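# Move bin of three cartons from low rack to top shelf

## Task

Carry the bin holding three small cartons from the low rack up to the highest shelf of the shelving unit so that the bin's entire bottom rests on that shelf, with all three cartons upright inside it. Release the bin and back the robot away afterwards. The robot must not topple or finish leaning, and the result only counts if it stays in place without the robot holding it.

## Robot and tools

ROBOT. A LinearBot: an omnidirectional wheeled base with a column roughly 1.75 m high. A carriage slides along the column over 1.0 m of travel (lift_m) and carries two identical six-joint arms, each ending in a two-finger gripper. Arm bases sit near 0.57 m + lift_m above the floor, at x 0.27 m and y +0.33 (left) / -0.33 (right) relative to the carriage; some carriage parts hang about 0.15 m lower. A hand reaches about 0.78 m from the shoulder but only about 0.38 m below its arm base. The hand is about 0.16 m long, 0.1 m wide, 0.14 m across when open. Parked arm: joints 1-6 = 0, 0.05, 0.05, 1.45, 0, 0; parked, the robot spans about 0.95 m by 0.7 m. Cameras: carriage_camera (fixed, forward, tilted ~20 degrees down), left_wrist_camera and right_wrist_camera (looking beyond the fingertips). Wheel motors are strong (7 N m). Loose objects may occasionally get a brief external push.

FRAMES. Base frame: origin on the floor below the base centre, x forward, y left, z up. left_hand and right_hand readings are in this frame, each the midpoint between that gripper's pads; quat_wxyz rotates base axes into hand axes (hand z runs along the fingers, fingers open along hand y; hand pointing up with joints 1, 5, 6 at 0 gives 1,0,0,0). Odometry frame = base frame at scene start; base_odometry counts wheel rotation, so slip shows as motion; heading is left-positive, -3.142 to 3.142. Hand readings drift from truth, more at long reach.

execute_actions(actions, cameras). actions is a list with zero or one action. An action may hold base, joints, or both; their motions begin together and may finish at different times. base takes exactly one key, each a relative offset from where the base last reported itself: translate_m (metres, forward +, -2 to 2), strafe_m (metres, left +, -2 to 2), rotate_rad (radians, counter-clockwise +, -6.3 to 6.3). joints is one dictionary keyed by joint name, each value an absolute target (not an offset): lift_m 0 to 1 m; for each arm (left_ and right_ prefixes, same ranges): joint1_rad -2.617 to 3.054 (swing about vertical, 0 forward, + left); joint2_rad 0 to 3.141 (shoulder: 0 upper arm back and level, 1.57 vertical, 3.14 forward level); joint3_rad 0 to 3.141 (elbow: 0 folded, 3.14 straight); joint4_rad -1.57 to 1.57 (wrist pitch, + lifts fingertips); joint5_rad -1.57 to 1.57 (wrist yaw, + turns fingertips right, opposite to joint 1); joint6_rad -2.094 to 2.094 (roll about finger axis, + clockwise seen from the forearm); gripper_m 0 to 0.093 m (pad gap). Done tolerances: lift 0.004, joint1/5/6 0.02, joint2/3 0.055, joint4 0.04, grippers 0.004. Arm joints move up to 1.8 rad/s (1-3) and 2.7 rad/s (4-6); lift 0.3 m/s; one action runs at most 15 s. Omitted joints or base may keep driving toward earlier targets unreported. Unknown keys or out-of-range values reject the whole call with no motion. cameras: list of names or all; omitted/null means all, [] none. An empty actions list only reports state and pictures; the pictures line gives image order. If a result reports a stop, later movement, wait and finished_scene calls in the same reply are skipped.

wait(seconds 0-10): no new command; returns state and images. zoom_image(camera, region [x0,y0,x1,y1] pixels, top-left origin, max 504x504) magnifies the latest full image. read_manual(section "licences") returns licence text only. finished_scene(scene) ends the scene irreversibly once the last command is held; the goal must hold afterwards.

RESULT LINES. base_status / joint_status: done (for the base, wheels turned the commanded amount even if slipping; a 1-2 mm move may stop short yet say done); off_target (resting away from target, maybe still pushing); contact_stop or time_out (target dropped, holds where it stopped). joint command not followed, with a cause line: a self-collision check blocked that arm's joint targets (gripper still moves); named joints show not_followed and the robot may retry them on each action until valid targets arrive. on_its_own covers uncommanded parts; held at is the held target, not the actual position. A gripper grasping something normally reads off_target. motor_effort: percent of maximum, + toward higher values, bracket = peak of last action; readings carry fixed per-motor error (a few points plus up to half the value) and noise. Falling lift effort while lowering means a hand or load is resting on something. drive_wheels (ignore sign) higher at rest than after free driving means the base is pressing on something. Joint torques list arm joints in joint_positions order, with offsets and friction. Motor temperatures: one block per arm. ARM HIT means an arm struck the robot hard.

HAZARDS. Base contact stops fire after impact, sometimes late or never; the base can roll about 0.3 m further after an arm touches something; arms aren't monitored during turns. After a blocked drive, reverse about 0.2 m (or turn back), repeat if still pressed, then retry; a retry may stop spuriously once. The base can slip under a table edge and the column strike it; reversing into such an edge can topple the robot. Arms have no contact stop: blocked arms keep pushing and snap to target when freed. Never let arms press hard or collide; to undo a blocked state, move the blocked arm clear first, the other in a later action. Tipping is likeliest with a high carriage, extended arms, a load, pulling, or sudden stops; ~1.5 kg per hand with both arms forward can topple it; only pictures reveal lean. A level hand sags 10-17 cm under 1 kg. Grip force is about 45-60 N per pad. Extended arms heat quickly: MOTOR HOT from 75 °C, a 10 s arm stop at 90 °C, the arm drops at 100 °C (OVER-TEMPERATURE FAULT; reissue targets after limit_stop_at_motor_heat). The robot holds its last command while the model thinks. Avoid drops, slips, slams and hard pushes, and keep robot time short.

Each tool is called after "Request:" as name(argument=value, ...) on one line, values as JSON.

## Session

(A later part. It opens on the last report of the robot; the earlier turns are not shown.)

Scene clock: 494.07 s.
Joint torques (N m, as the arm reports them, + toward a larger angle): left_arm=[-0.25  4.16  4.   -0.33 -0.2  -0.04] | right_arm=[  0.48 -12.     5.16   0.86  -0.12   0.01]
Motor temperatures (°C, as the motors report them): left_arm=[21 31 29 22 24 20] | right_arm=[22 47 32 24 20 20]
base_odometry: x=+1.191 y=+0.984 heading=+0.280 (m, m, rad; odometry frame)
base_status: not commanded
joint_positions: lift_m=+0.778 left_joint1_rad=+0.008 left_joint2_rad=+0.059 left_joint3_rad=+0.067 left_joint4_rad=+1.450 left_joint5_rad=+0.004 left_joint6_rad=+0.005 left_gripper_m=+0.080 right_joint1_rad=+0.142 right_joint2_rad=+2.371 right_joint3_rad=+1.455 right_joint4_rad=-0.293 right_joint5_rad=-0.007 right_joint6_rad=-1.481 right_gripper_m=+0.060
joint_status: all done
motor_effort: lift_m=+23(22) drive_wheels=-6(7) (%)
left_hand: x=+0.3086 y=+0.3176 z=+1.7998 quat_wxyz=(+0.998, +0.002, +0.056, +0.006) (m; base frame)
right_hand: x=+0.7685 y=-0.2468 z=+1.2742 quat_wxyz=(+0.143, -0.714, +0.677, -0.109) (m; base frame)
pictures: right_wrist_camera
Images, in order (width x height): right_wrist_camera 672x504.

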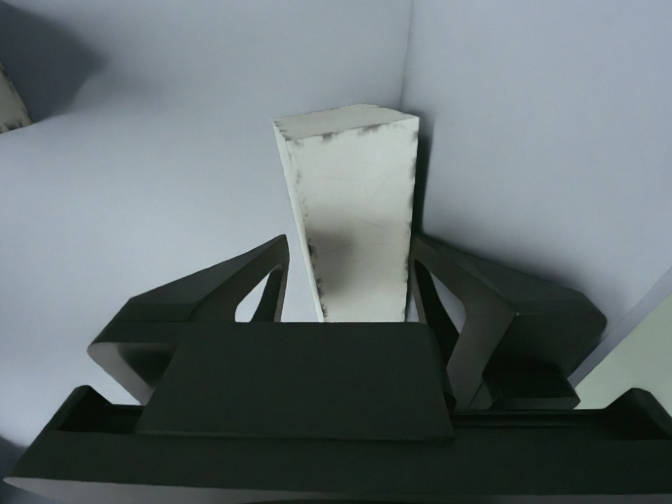

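The far fingertip is now behind the carton. Close the gripper.

Request:
execute_actions(actions=[{"joints": {"right_gripper_m": 0.0}}], cameras=["right_wrist_camera"])

Request:
execute_actions(actions=[{"joints": {"lift_m": 0.82}}], cameras=["carriage_camera", "right_wrist_camera"])

Scene clock: 497.37 s.
Joint torques (N m, as the arm reports them, + toward a larger angle): left_arm=[-0.34  4.03  3.97 -0.31 -0.2  -0.06] | right_arm=[  0.3  -12.11   5.27   0.87  -0.11   0.01]
Motor temperatures (°C, as the motors report them): left_arm=[21 31 29 22 24 20] | right_arm=[22 47 32 24 20 20]
base_odometry: x=+1.191 y=+0.984 heading=+0.280 (m, m, rad; odometry frame)
base_status: not commanded
joint_positions: lift_m=+0.778 left_joint1_rad=+0.008 left_joint2_rad=+0.059 left_joint3_rad=+0.067 left_joint4_rad=+1.450 left_joint5_rad=+0.004 left_joint6_rad=+0.005 left_gripper_m=+0.080 right_joint1_rad=+0.142 right_joint2_rad=+2.371 right_joint3_rad=+1.455 right_joint4_rad=-0.288 right_joint5_rad=-0.007 right_joint6_rad=-1.481 right_gripper_m=+0.047
joint_status: right_gripper_m off_target (ended at +0.047, target +0.000)
motor_effort: lift_m=+23(23) drive_wheels=+9(9) (%)
left_hand: x=+0.3086 y=+0.3176 z=+1.7998 quat_wxyz=(+0.998, +0.002, +0.056, +0.006) (m; base frame)
right_hand: x=+0.7695 y=-0.2467 z=+1.2746 quat_wxyz=(+0.145, -0.714, +0.676, -0.111) (m; base frame)
pictures: right_wrist_camera
Images, in order (width x height): right_wrist_camera 672x504.

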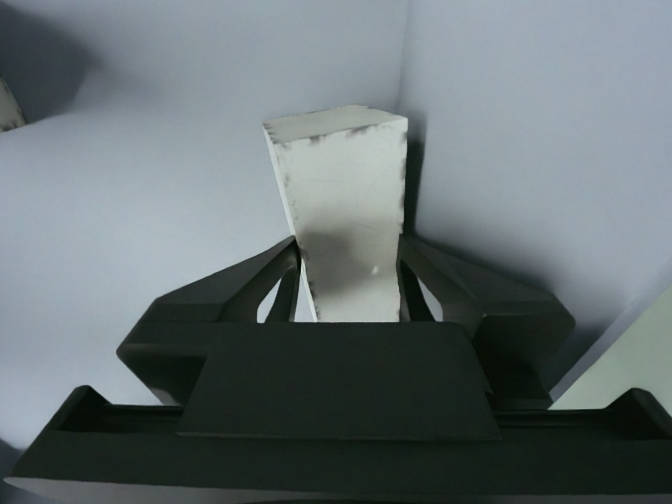

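Scene clock: 498.07 s.
Joint torques (N m, as the arm reports them, + toward a larger angle): left_arm=[-0.38  4.03  3.99 -0.33 -0.2  -0.03] | right_arm=[  0.22 -12.29   5.14   0.96  -0.08   0.01]
Motor temperatures (°C, as the motors report them): left_arm=[21 31 29 22 24 20] | right_arm=[22 47 32 24 20 20]
base_odometry: x=+1.191 y=+0.984 heading=+0.280 (m, m, rad; odometry frame)
base_status: not commanded
joint_positions: lift_m=+0.820 left_joint1_rad=+0.008 left_joint2_rad=+0.059 left_joint3_rad=+0.067 left_joint4_rad=+1.450 left_joint5_rad=+0.004 left_joint6_rad=+0.005 left_gripper_m=+0.080 right_joint1_rad=+0.142 right_joint2_rad=+2.374 right_joint3_rad=+1.455 right_joint4_rad=-0.304 right_joint5_rad=-0.007 right_joint6_rad=-1.481 right_gripper_m=+0.047
joint_status: all done
motor_effort: lift_m=+27(32) drive_wheels=+9(9) (%)
left_hand: x=+0.3086 y=+0.3176 z=+1.8414 quat_wxyz=(+0.998, +0.002, +0.056, +0.006) (m; base frame)
right_hand: x=+0.7654 y=-0.2473 z=+1.3135 quat_wxyz=(+0.138, -0.715, +0.677, -0.105) (m; base frame)
pictures: carriage_camera, right_wrist_camera
Images, in order (width x height): carriage_camera 672x504, right_wrist_camera 672x504.

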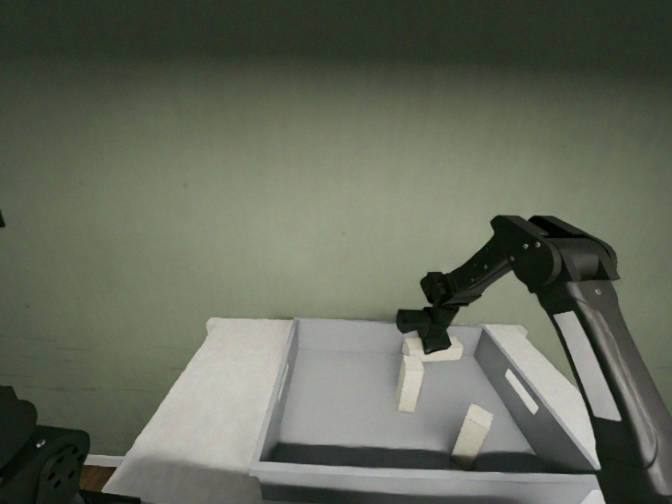

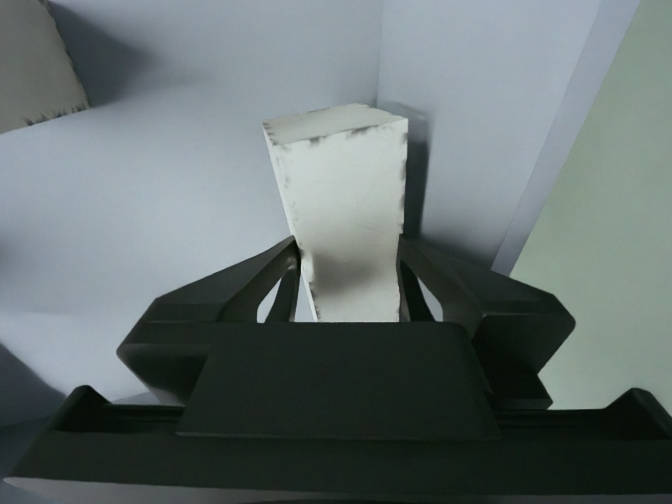

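Request:
execute_actions(actions=[{"base": {"translate_m": -0.05}}], cameras=[])

Request:
execute_actions(actions=[{"joints": {"lift_m": 0.782}}], cameras=[])

Request:
execute_actions(actions=[{"joints": {"right_gripper_m": 0.08}}], cameras=[])

Request:
execute_actions(actions=[{"joints": {"lift_m": 0.83}}], cameras=[])

Request:
execute_actions(actions=[{"joints": {"right_joint2_rad": 2.635, "right_joint3_rad": 2.05, "right_joint4_rad": -0.986}}], cameras=["carriage_camera", "right_wrist_camera"])

Scene clock: 511.87 s.
Joint torques (N m, as the arm reports them, + toward a larger angle): left_arm=[-0.31  4.02  3.95 -0.32 -0.21 -0.04] | right_arm=[  0.29 -12.27   5.25   0.99  -0.1    0.02]
Motor temperatures (°C, as the motors report them): left_arm=[21 30 29 22 24 20] | right_arm=[22 49 32 25 20 20]
base_odometry: x=+1.143 y=+0.970 heading=+0.279 (m, m, rad; odometry frame)
base_status: done
joint_positions: lift_m=+0.820 left_joint1_rad=+0.008 left_joint2_rad=+0.059 left_joint3_rad=+0.067 left_joint4_rad=+1.450 left_joint5_rad=+0.004 left_joint6_rad=+0.005 left_gripper_m=+0.080 right_joint1_rad=+0.143 right_joint2_rad=+2.374 right_joint3_rad=+1.455 right_joint4_rad=-0.305 right_joint5_rad=-0.007 right_joint6_rad=-1.481 right_gripper_m=+0.047
joint_status: not commanded
motor_effort: lift_m=+27(27) drive_wheels=-5(13) (%)
left_hand: x=+0.3087 y=+0.3176 z=+1.8414 quat_wxyz=(+0.998, +0.002, +0.056, +0.006) (m; base frame)
right_hand: x=+0.7649 y=-0.2470 z=+1.3133 quat_wxyz=(+0.137, -0.715, +0.677, -0.104) (m; base frame)
pictures: none
No camera images: the call's "cameras" was empty. Leave "cameras" out to get every camera's image.

Scene clock: 512.53 s.
Joint torques (N m, as the arm reports them, + toward a larger angle): left_arm=[-0.31  3.91  4.07 -0.34 -0.21 -0.04] | right_arm=[  0.11 -12.42   5.23   0.95  -0.1    0.02]
Motor temperatures (°C, as the motors report them): left_arm=[21 30 29 22 24 20] | right_arm=[22 49 32 25 20 20]
base_odometry: x=+1.143 y=+0.970 heading=+0.279 (m, m, rad; odometry frame)
base_status: not commanded
joint_positions: lift_m=+0.782 left_joint1_rad=+0.008 left_joint2_rad=+0.059 left_joint3_rad=+0.066 left_joint4_rad=+1.451 left_joint5_rad=+0.004 left_joint6_rad=+0.005 left_gripper_m=+0.080 right_joint1_rad=+0.143 right_joint2_rad=+2.376 right_joint3_rad=+1.455 right_joint4_rad=-0.301 right_joint5_rad=-0.006 right_joint6_rad=-1.482 right_gripper_m=+0.047
joint_status: all done
motor_effort: lift_m=+22(22) drive_wheels=-5(6) (%)
left_hand: x=+0.3088 y=+0.3176 z=+1.8036 quat_wxyz=(+0.998, +0.002, +0.056, +0.006) (m; base frame)
right_hand: x=+0.7655 y=-0.2470 z=+1.2753 quat_wxyz=(+0.138, -0.715, +0.677, -0.105) (m; base frame)
pictures: none
No camera images: the call's "cameras" was empty. Leave "cameras" out to get every camera's image.

Scene clock: 513.23 s.
Joint torques (N m, as the arm reports them, + toward a larger angle): left_arm=[-0.29  4.02  4.1  -0.33 -0.22 -0.04] | right_arm=[  0.21 -12.56   5.26   0.91  -0.1    0.01]
Motor temperatures (°C, as the motors report them): left_arm=[21 30 29 22 24 20] | right_arm=[22 49 32 25 20 20]
base_odometry: x=+1.143 y=+0.970 heading=+0.279 (m, m, rad; odometry frame)
base_status: not commanded
joint_positions: lift_m=+0.782 left_joint1_rad=+0.008 left_joint2_rad=+0.059 left_joint3_rad=+0.066 left_joint4_rad=+1.451 left_joint5_rad=+0.004 left_joint6_rad=+0.005 left_gripper_m=+0.080 right_joint1_rad=+0.143 right_joint2_rad=+2.376 right_joint3_rad=+1.455 right_joint4_rad=-0.301 right_joint5_rad=-0.006 right_joint6_rad=-1.482 right_gripper_m=+0.080
joint_status: all done
motor_effort: lift_m=+22(22) drive_wheels=-5(5) (%)
left_hand: x=+0.3088 y=+0.3176 z=+1.8036 quat_wxyz=(+0.998, +0.002, +0.056, +0.006) (m; base frame)
right_hand: x=+0.7656 y=-0.2470 z=+1.2753 quat_wxyz=(+0.138, -0.715, +0.677, -0.106) (m; base frame)
pictures: none
No camera images: the call's "cameras" was empty. Leave "cameras" out to get every camera's image.

Scene clock: 513.97 s.
Joint torques (N m, as the arm reports them, + toward a larger angle): left_arm=[-0.29  4.    4.1  -0.33 -0.2  -0.05] | right_arm=[  0.28 -12.1    5.35   0.93  -0.1    0.02]
Motor temperatures (°C, as the motors report them): left_arm=[21 30 29 22 24 20] | right_arm=[22 49 32 25 20 20]
base_odometry: x=+1.143 y=+0.970 heading=+0.279 (m, m, rad; odometry frame)
base_status: not commanded
joint_positions: lift_m=+0.830 left_joint1_rad=+0.008 left_joint2_rad=+0.059 left_joint3_rad=+0.066 left_joint4_rad=+1.451 left_joint5_rad=+0.004 left_joint6_rad=+0.005 left_gripper_m=+0.080 right_joint1_rad=+0.143 right_joint2_rad=+2.371 right_joint3_rad=+1.455 right_joint4_rad=-0.298 right_joint5_rad=-0.006 right_joint6_rad=-1.482 right_gripper_m=+0.080
joint_status: all done
motor_effort: lift_m=+26(32) drive_wheels=-5(5) (%)
left_hand: x=+0.3088 y=+0.3176 z=+1.8511 quat_wxyz=(+0.998, +0.002, +0.056, +0.006) (m; base frame)
right_hand: x=+0.7673 y=-0.2468 z=+1.3256 quat_wxyz=(+0.141, -0.715, +0.676, -0.108) (m; base frame)
pictures: none
No camera images: the call's "cameras" was empty. Leave "cameras" out to get every camera's image.

Scene clock: 515.23 s.
Joint torques (N m, as the arm reports them, + toward a larger angle): left_arm=[-0.29  3.98  3.99 -0.31 -0.22 -0.03] | right_arm=[  0.28 -14.26   6.42  -0.01  -0.11  -0.01]
Motor temperatures (°C, as the motors report them): left_arm=[21 30 29 22 24 20] | right_arm=[22 50 32 25 20 20]
base_odometry: x=+1.143 y=+0.970 heading=+0.279 (m, m, rad; odometry frame)
base_status: not commanded
joint_positions: lift_m=+0.830 left_joint1_rad=+0.008 left_joint2_rad=+0.059 left_joint3_rad=+0.066 left_joint4_rad=+1.451 left_joint5_rad=+0.004 left_joint6_rad=+0.005 left_gripper_m=+0.080 right_joint1_rad=+0.143 right_joint2_rad=+2.641 right_joint3_rad=+2.043 right_joint4_rad=-0.977 right_joint5_rad=-0.006 right_joint6_rad=-1.482 right_gripper_m=+0.080
joint_status: all done
motor_effort: lift_m=+26(26) drive_wheels=-5(5) (%)
left_hand: x=+0.3088 y=+0.3176 z=+1.8511 quat_wxyz=(+0.998, +0.002, +0.056, +0.006) (m; base frame)
right_hand: x=+0.7618 y=-0.2476 z=+1.3222 quat_wxyz=(+0.000, -0.726, +0.688, +0.004) (m; base frame)
pictures: carriage_camera, right_wrist_camera
Images, in order (width x height): carriage_camera 672x504, right_wrist_camera 672x504.

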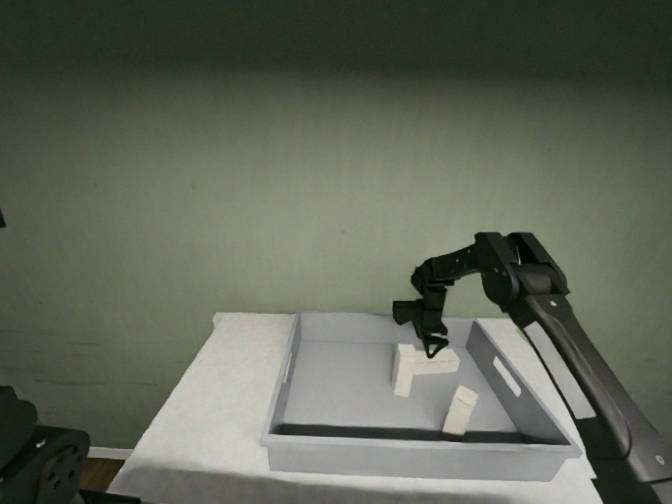

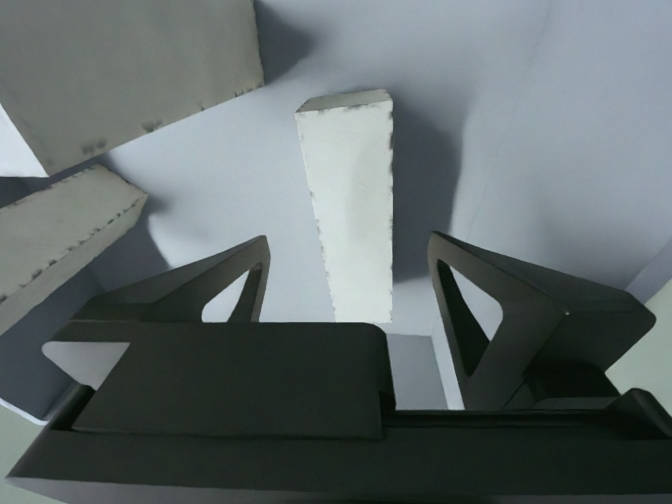

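Centred now. Lower to grasp height, close, and lift.

Request:
execute_actions(actions=[{"joints": {"lift_m": 0.776}}], cameras=[])

Request:
execute_actions(actions=[{"joints": {"right_gripper_m": 0.0}}], cameras=["right_wrist_camera"])

Request:
execute_actions(actions=[{"joints": {"lift_m": 1.0}}], cameras=["carriage_camera"])

Scene clock: 519.23 s.
Joint torques (N m, as the arm reports them, + toward a larger angle): left_arm=[-0.28  4.12  3.97 -0.32 -0.2  -0.04] | right_arm=[  0.24 -14.05   6.36   0.08  -0.1   -0.01]
Motor temperatures (°C, as the motors report them): left_arm=[21 30 29 22 24 20] | right_arm=[22 51 32 24 20 20]
base_odometry: x=+1.143 y=+0.970 heading=+0.279 (m, m, rad; odometry frame)
base_status: not commanded
joint_positions: lift_m=+0.776 left_joint1_rad=+0.008 left_joint2_rad=+0.058 left_joint3_rad=+0.065 left_joint4_rad=+1.451 left_joint5_rad=+0.004 left_joint6_rad=+0.005 left_gripper_m=+0.080 right_joint1_rad=+0.143 right_joint2_rad=+2.640 right_joint3_rad=+2.043 right_joint4_rad=-0.984 right_joint5_rad=-0.006 right_joint6_rad=-1.482 right_gripper_m=+0.080
joint_status: all done
motor_effort: lift_m=+23(26) drive_wheels=-5(5) (%)
left_hand: x=+0.3089 y=+0.3176 z=+1.7973 quat_wxyz=(+0.998, +0.002, +0.057, +0.006) (m; base frame)
right_hand: x=+0.7602 y=-0.2478 z=+1.2687 quat_wxyz=(-0.002, -0.726, +0.688, +0.006) (m; base frame)
pictures: none
No camera images: the call's "cameras" was empty. Leave "cameras" out to get every camera's image.

Scene clock: 519.93 s.
Joint torques (N m, as the arm reports them, + toward a larger angle): left_arm=[-0.33  4.04  4.09 -0.32 -0.19 -0.04] | right_arm=[  0.28 -14.24   6.37   0.06  -0.1    0.  ]
Motor temperatures (°C, as the motors report them): left_arm=[21 30 29 22 24 20] | right_arm=[22 51 32 24 20 20]
base_odometry: x=+1.143 y=+0.970 heading=+0.279 (m, m, rad; odometry frame)
base_status: not commanded
joint_positions: lift_m=+0.776 left_joint1_rad=+0.008 left_joint2_rad=+0.058 left_joint3_rad=+0.065 left_joint4_rad=+1.451 left_joint5_rad=+0.004 left_joint6_rad=+0.005 left_gripper_m=+0.080 right_joint1_rad=+0.143 right_joint2_rad=+2.640 right_joint3_rad=+2.043 right_joint4_rad=-0.983 right_joint5_rad=-0.006 right_joint6_rad=-1.482 right_gripper_m=+0.046
joint_status: right_gripper_m off_target (ended at +0.046, target +0.000)
motor_effort: lift_m=+23(23) drive_wheels=-5(5) (%)
left_hand: x=+0.3089 y=+0.3176 z=+1.7973 quat_wxyz=(+0.998, +0.002, +0.057, +0.006) (m; base frame)
right_hand: x=+0.7606 y=-0.2477 z=+1.2687 quat_wxyz=(-0.002, -0.726, +0.688, +0.005) (m; base frame)
pictures: right_wrist_camera
Images, in order (width x height): right_wrist_camera 672x504.

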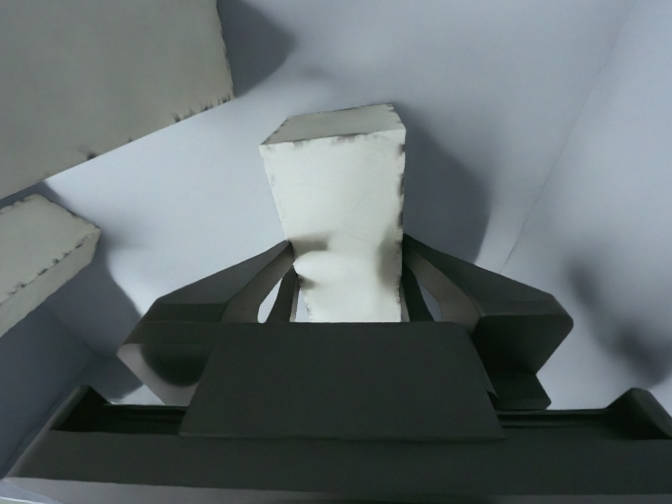

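Scene clock: 521.37 s.
Joint torques (N m, as the arm reports them, + toward a larger angle): left_arm=[-0.37  4.1   4.18 -0.32 -0.19 -0.04] | right_arm=[  0.25 -14.24   6.47   0.07  -0.1    0.  ]
Motor temperatures (°C, as the motors report them): left_arm=[21 30 29 22 24 20] | right_arm=[22 51 32 24 20 20]
base_odometry: x=+1.143 y=+0.970 heading=+0.279 (m, m, rad; odometry frame)
base_status: not commanded
joint_positions: lift_m=+1.000 left_joint1_rad=+0.008 left_joint2_rad=+0.058 left_joint3_rad=+0.065 left_joint4_rad=+1.451 left_joint5_rad=+0.004 left_joint6_rad=+0.005 left_gripper_m=+0.080 right_joint1_rad=+0.143 right_joint2_rad=+2.640 right_joint3_rad=+2.043 right_joint4_rad=-0.983 right_joint5_rad=-0.006 right_joint6_rad=-1.482 right_gripper_m=+0.046
joint_status: all done
motor_effort: lift_m=+26(31) drive_wheels=-5(5) (%)
left_hand: x=+0.3089 y=+0.3176 z=+2.0209 quat_wxyz=(+0.998, +0.002, +0.057, +0.006) (m; base frame)
right_hand: x=+0.7605 y=-0.2478 z=+1.4925 quat_wxyz=(-0.002, -0.726, +0.688, +0.005) (m; base frame)
pictures: carriage_camera
Images, in order (width x height): carriage_camera 672x504.

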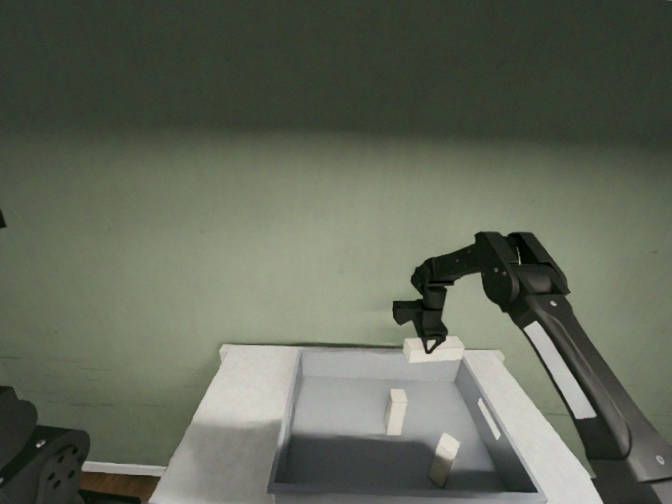

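Request:
execute_actions(actions=[{"base": {"translate_m": -0.08}, "joints": {"right_joint4_rad": 0.0, "right_joint6_rad": 0}}], cameras=[])

Request:
execute_actions(actions=[{"base": {"strafe_m": 0.14}, "joints": {"right_joint1_rad": 0.31, "right_joint2_rad": 2.781, "right_joint3_rad": 1.36, "right_joint4_rad": 1.43}}], cameras=["carriage_camera", "right_wrist_camera"])

Scene clock: 549.87 s.
Joint torques (N m, as the arm reports them, + toward a larger angle): left_arm=[-0.27  3.97  4.21 -0.33 -0.19 -0.04] | right_arm=[  0.14 -15.73   7.83   2.21  -0.04   0.06]
Motor temperatures (°C, as the motors report them): left_arm=[21 29 29 22 24 20] | right_arm=[22 58 33 24 20 20]
base_odometry: x=+1.066 y=+0.948 heading=+0.280 (m, m, rad; odometry frame)
base_status: done
joint_positions: lift_m=+1.000 left_joint1_rad=+0.008 left_joint2_rad=+0.058 left_joint3_rad=+0.065 left_joint4_rad=+1.452 left_joint5_rad=+0.004 left_joint6_rad=+0.005 left_gripper_m=+0.080 right_joint1_rad=+0.143 right_joint2_rad=+2.640 right_joint3_rad=+2.043 right_joint4_rad=-0.022 right_joint5_rad=-0.006 right_joint6_rad=-0.003 right_gripper_m=+0.046
joint_status: all done
motor_effort: lift_m=+26(26) drive_wheels=-2(11) (%)
left_hand: x=+0.3088 y=+0.3176 z=+2.0209 quat_wxyz=(+0.998, +0.002, +0.056, +0.006) (m; base frame)
right_hand: x=+0.9610 y=-0.2189 z=+1.5956 quat_wxyz=(+0.457, -0.066, +0.887, +0.035) (m; base frame)
pictures: none
No camera images: the call's "cameras" was empty. Leave "cameras" out to get every camera's image.

Scene clock: 551.80 s.
Joint torques (N m, as the arm reports them, + toward a larger angle): left_arm=[-0.3   4.16  4.02 -0.36 -0.19 -0.04] | right_arm=[ -0.04 -14.31   3.35   2.5   -0.05   0.05]
Motor temperatures (°C, as the motors report them): left_arm=[21 29 29 22 24 20] | right_arm=[22 58 33 25 20 20]
base_odometry: x=+1.027 y=+1.083 heading=+0.280 (m, m, rad; odometry frame)
base_status: done
joint_positions: lift_m=+1.000 left_joint1_rad=+0.008 left_joint2_rad=+0.058 left_joint3_rad=+0.065 left_joint4_rad=+1.452 left_joint5_rad=+0.003 left_joint6_rad=+0.005 left_gripper_m=+0.080 right_joint1_rad=+0.311 right_joint2_rad=+2.802 right_joint3_rad=+1.372 right_joint4_rad=+1.402 right_joint5_rad=-0.004 right_joint6_rad=-0.003 right_gripper_m=+0.046
joint_status: all done
motor_effort: lift_m=+27(27) drive_wheels=-2(13) (%)
left_hand: x=+0.3088 y=+0.3177 z=+2.0209 quat_wxyz=(+0.998, +0.002, +0.056, +0.006) (m; base frame)
right_hand: x=+0.8592 y=-0.1311 z=+1.5463 quat_wxyz=(+0.689, -0.114, +0.708, +0.108) (m; base frame)
pictures: carriage_camera, right_wrist_camera
Images, in order (width x height): carriage_camera 672x504, right_wrist_camera 672x504.

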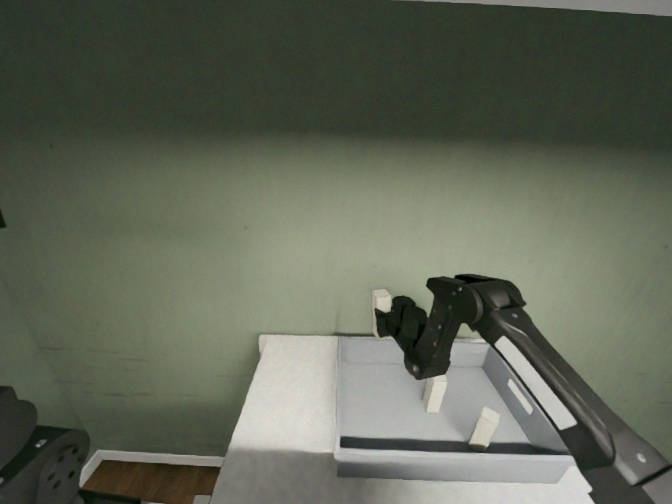

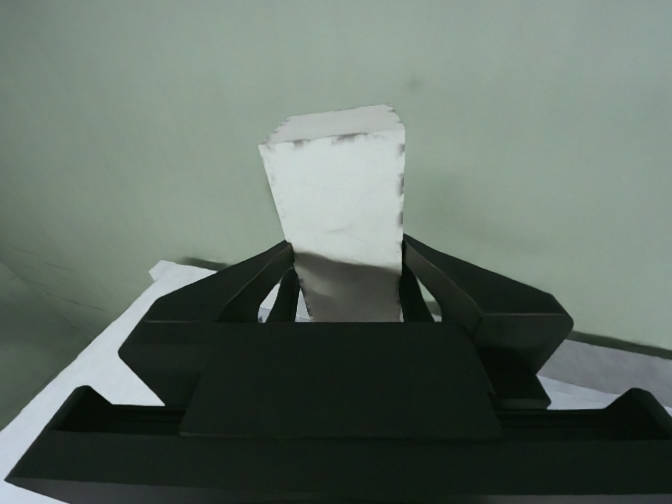

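Request:
execute_actions(actions=[{"joints": {"lift_m": 0.83, "right_joint4_rad": 1.46}}], cameras=["carriage_camera", "right_wrist_camera"])

Request:
execute_actions(actions=[{"joints": {"lift_m": 0.805}}], cameras=[])

Request:
execute_actions(actions=[{"joints": {"lift_m": 0.79}}], cameras=["carriage_camera"])

Scene clock: 557.83 s.
Joint torques (N m, as the arm reports them, + toward a larger angle): left_arm=[-0.33  3.96  4.15 -0.35 -0.19 -0.04] | right_arm=[  0.02 -13.33   3.74   2.54  -0.05   0.05]
Motor temperatures (°C, as the motors report them): left_arm=[21 29 29 22 24 20] | right_arm=[22 59 33 28 20 20]
base_odometry: x=+1.027 y=+1.083 heading=+0.280 (m, m, rad; odometry frame)
base_status: not commanded
joint_positions: lift_m=+0.830 left_joint1_rad=+0.008 left_joint2_rad=+0.058 left_joint3_rad=+0.065 left_joint4_rad=+1.452 left_joint5_rad=+0.003 left_joint6_rad=+0.005 left_gripper_m=+0.080 right_joint1_rad=+0.311 right_joint2_rad=+2.788 right_joint3_rad=+1.366 right_joint4_rad=+1.425 right_joint5_rad=-0.004 right_joint6_rad=-0.003 right_gripper_m=+0.046
joint_status: all done
motor_effort: lift_m=+23(22) drive_wheels=+4(4) (%)
left_hand: x=+0.3088 y=+0.3177 z=+1.8513 quat_wxyz=(+0.998, +0.002, +0.056, +0.006) (m; base frame)
right_hand: x=+0.8601 y=-0.1308 z=+1.3890 quat_wxyz=(+0.700, -0.112, +0.697, +0.110) (m; base frame)
pictures: carriage_camera, right_wrist_camera
Images, in order (width x height): carriage_camera 672x504, right_wrist_camera 672x504.

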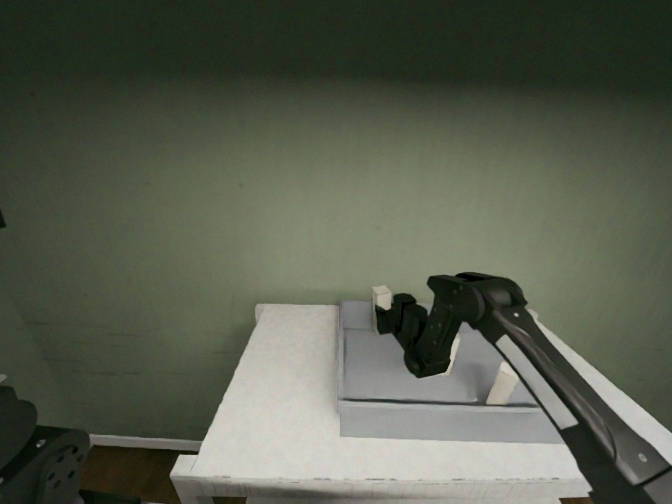

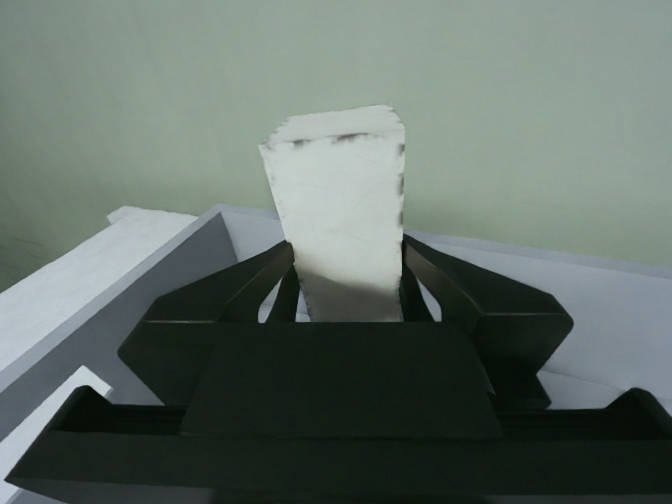

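Scene clock: 558.53 s.
Joint torques (N m, as the arm reports them, + toward a larger angle): left_arm=[-0.27  4.1   4.16 -0.36 -0.2  -0.04] | right_arm=[ -0.02 -13.47   3.83   2.59  -0.04   0.05]
Motor temperatures (°C, as the motors report them): left_arm=[21 29 29 22 24 20] | right_arm=[22 59 33 28 20 20]
base_odometry: x=+1.027 y=+1.083 heading=+0.280 (m, m, rad; odometry frame)
base_status: not commanded
joint_positions: lift_m=+0.805 left_joint1_rad=+0.008 left_joint2_rad=+0.058 left_joint3_rad=+0.065 left_joint4_rad=+1.451 left_joint5_rad=+0.003 left_joint6_rad=+0.005 left_gripper_m=+0.080 right_joint1_rad=+0.311 right_joint2_rad=+2.792 right_joint3_rad=+1.365 right_joint4_rad=+1.426 right_joint5_rad=-0.004 right_joint6_rad=-0.003 right_gripper_m=+0.046
joint_status: all done
motor_effort: lift_m=+23(22) drive_wheels=+4(4) (%)
left_hand: x=+0.3089 y=+0.3177 z=+1.8263 quat_wxyz=(+0.998, +0.002, +0.056, +0.006) (m; base frame)
right_hand: x=+0.8593 y=-0.1311 z=+1.3616 quat_wxyz=(+0.699, -0.112, +0.698, +0.110) (m; base frame)
pictures: none
No camera images: the call's "cameras" was empty. Leave "cameras" out to get every camera's image.

Scene clock: 559.07 s.
Joint torques (N m, as the arm reports them, + toward a larger angle): left_arm=[-0.28  4.05  4.15 -0.32 -0.18 -0.05] | right_arm=[  0.19 -13.51   3.84   2.39  -0.06   0.05]
Motor temperatures (°C, as the motors report them): left_arm=[21 29 29 22 24 20] | right_arm=[22 59 33 28 20 20]
base_odometry: x=+1.027 y=+1.083 heading=+0.280 (m, m, rad; odometry frame)
base_status: not commanded
joint_positions: lift_m=+0.790 left_joint1_rad=+0.008 left_joint2_rad=+0.058 left_joint3_rad=+0.065 left_joint4_rad=+1.451 left_joint5_rad=+0.003 left_joint6_rad=+0.005 left_gripper_m=+0.080 right_joint1_rad=+0.311 right_joint2_rad=+2.791 right_joint3_rad=+1.365 right_joint4_rad=+1.441 right_joint5_rad=-0.004 right_joint6_rad=-0.003 right_gripper_m=+0.046
joint_status: all done
motor_effort: lift_m=+23(24) drive_wheels=+4(4) (%)
left_hand: x=+0.3089 y=+0.3177 z=+1.8113 quat_wxyz=(+0.998, +0.002, +0.056, +0.006) (m; base frame)
right_hand: x=+0.8592 y=-0.1311 z=+1.3506 quat_wxyz=(+0.704, -0.111, +0.693, +0.111) (m; base frame)
pictures: carriage_camera
Images, in order (width x height): carriage_camera 672x504.

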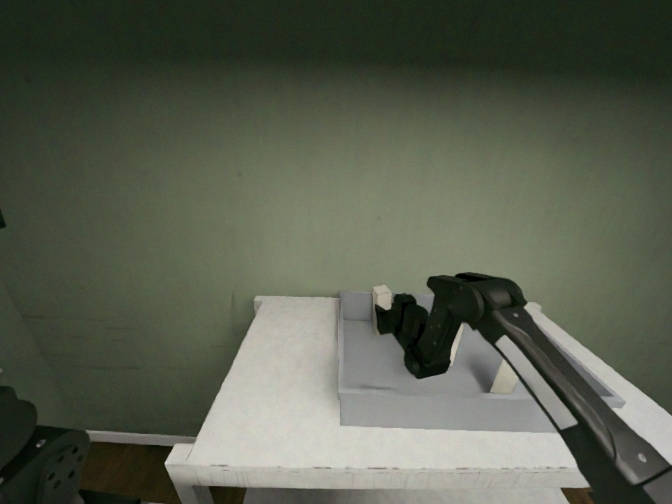

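Touchdown. Release, lift clear, park.

Request:
execute_actions(actions=[{"joints": {"right_gripper_m": 0.085}}], cameras=[])

Request:
execute_actions(actions=[{"joints": {"lift_m": 0.95}}], cameras=[])

Request:
execute_actions(actions=[{"base": {"translate_m": -0.3}, "joints": {"right_joint1_rad": 0, "right_joint2_rad": 0.05, "right_joint3_rad": 0.05, "right_joint4_rad": 1.45, "right_joint5_rad": 0, "right_joint6_rad": 0}}], cameras=["carriage_camera"])

Scene clock: 567.30 s.
Joint torques (N m, as the arm reports them, + toward a larger angle): left_arm=[-0.3   4.06  4.11 -0.34 -0.18 -0.05] | right_arm=[ -0.07 -13.53   3.85   2.27  -0.05   0.05]
Motor temperatures (°C, as the motors report them): left_arm=[21 29 29 21 24 20] | right_arm=[22 60 32 30 20 20]
base_odometry: x=+1.027 y=+1.083 heading=+0.280 (m, m, rad; odometry frame)
base_status: not commanded
joint_positions: lift_m=+0.790 left_joint1_rad=+0.008 left_joint2_rad=+0.058 left_joint3_rad=+0.065 left_joint4_rad=+1.451 left_joint5_rad=+0.003 left_joint6_rad=+0.005 left_gripper_m=+0.080 right_joint1_rad=+0.311 right_joint2_rad=+2.791 right_joint3_rad=+1.365 right_joint4_rad=+1.451 right_joint5_rad=-0.004 right_joint6_rad=-0.002 right_gripper_m=+0.085
joint_status: all done
motor_effort: lift_m=+23(23) drive_wheels=+4(4) (%)
left_hand: x=+0.3089 y=+0.3177 z=+1.8113 quat_wxyz=(+0.998, +0.002, +0.056, +0.006) (m; base frame)
right_hand: x=+0.8592 y=-0.1312 z=+1.3531 quat_wxyz=(+0.707, -0.110, +0.689, +0.111) (m; base frame)
pictures: none
No camera images: the call's "cameras" was empty. Leave "cameras" out to get every camera's image.

Scene clock: 568.57 s.
Joint torques (N m, as the arm reports them, + toward a larger angle): left_arm=[-0.32  4.03  4.05 -0.33 -0.2  -0.03] | right_arm=[  0.07 -12.83   3.83   2.15  -0.06   0.06]
Motor temperatures (°C, as the motors report them): left_arm=[21 29 29 21 24 20] | right_arm=[22 60 32 30 20 20]
base_odometry: x=+1.027 y=+1.083 heading=+0.280 (m, m, rad; odometry frame)
base_status: not commanded
joint_positions: lift_m=+0.950 left_joint1_rad=+0.008 left_joint2_rad=+0.058 left_joint3_rad=+0.065 left_joint4_rad=+1.451 left_joint5_rad=+0.003 left_joint6_rad=+0.005 left_gripper_m=+0.080 right_joint1_rad=+0.311 right_joint2_rad=+2.782 right_joint3_rad=+1.365 right_joint4_rad=+1.464 right_joint5_rad=-0.004 right_joint6_rad=-0.002 right_gripper_m=+0.085
joint_status: all done
motor_effort: lift_m=+26(32) drive_wheels=+4(4) (%)
left_hand: x=+0.3089 y=+0.3177 z=+1.9709 quat_wxyz=(+0.998, +0.002, +0.056, +0.006) (m; base frame)
right_hand: x=+0.8603 y=-0.1308 z=+1.5213 quat_wxyz=(+0.715, -0.109, +0.681, +0.113) (m; base frame)
pictures: none
No camera images: the call's "cameras" was empty. Leave "cameras" out to get every camera's image.

Scene clock: 571.03 s.
Joint torques (N m, as the arm reports them, + toward a larger angle): left_arm=[-0.23  4.07  4.32 -0.32 -0.2  -0.03] | right_arm=[ 0.43  3.28  4.74 -0.4  -0.13  0.04]
Motor temperatures (°C, as the motors report them): left_arm=[21 29 29 21 24 20] | right_arm=[22 59 32 30 20 20]
base_odometry: x=+0.739 y=+1.000 heading=+0.280 (m, m, rad; odometry frame)
base_status: done
joint_positions: lift_m=+0.950 left_joint1_rad=+0.008 left_joint2_rad=+0.058 left_joint3_rad=+0.065 left_joint4_rad=+1.452 left_joint5_rad=+0.003 left_joint6_rad=+0.005 left_gripper_m=+0.080 right_joint1_rad=-0.004 right_joint2_rad=+0.063 right_joint3_rad=+0.063 right_joint4_rad=+1.457 right_joint5_rad=+0.004 right_joint6_rad=-0.002 right_gripper_m=+0.085
joint_status: all done
motor_effort: lift_m=+26(26) drive_wheels=+0(15) (%)
left_hand: x=+0.3087 y=+0.3177 z=+1.9710 quat_wxyz=(+0.998, +0.002, +0.056, +0.006) (m; base frame)
right_hand: x=+0.3097 y=-0.3189 z=+1.9704 quat_wxyz=(+0.998, +0.002, +0.057, -0.003) (m; base frame)
pictures: carriage_camera
Images, in order (width x height): carriage_camera 672x504.

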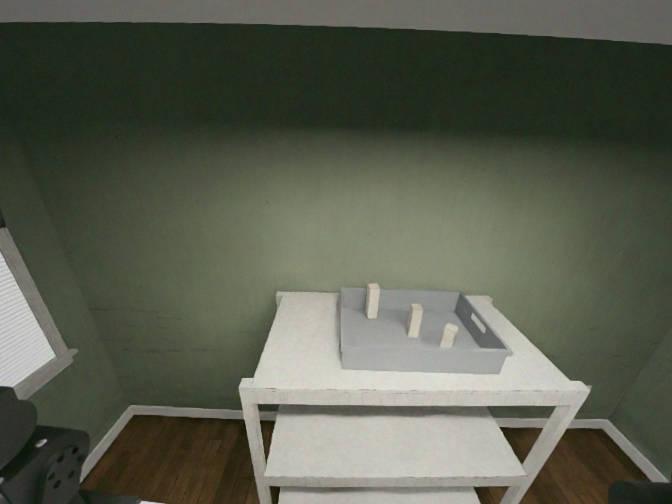

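Request:
finished_scene(scene=1)

The scene is finished: the task was done.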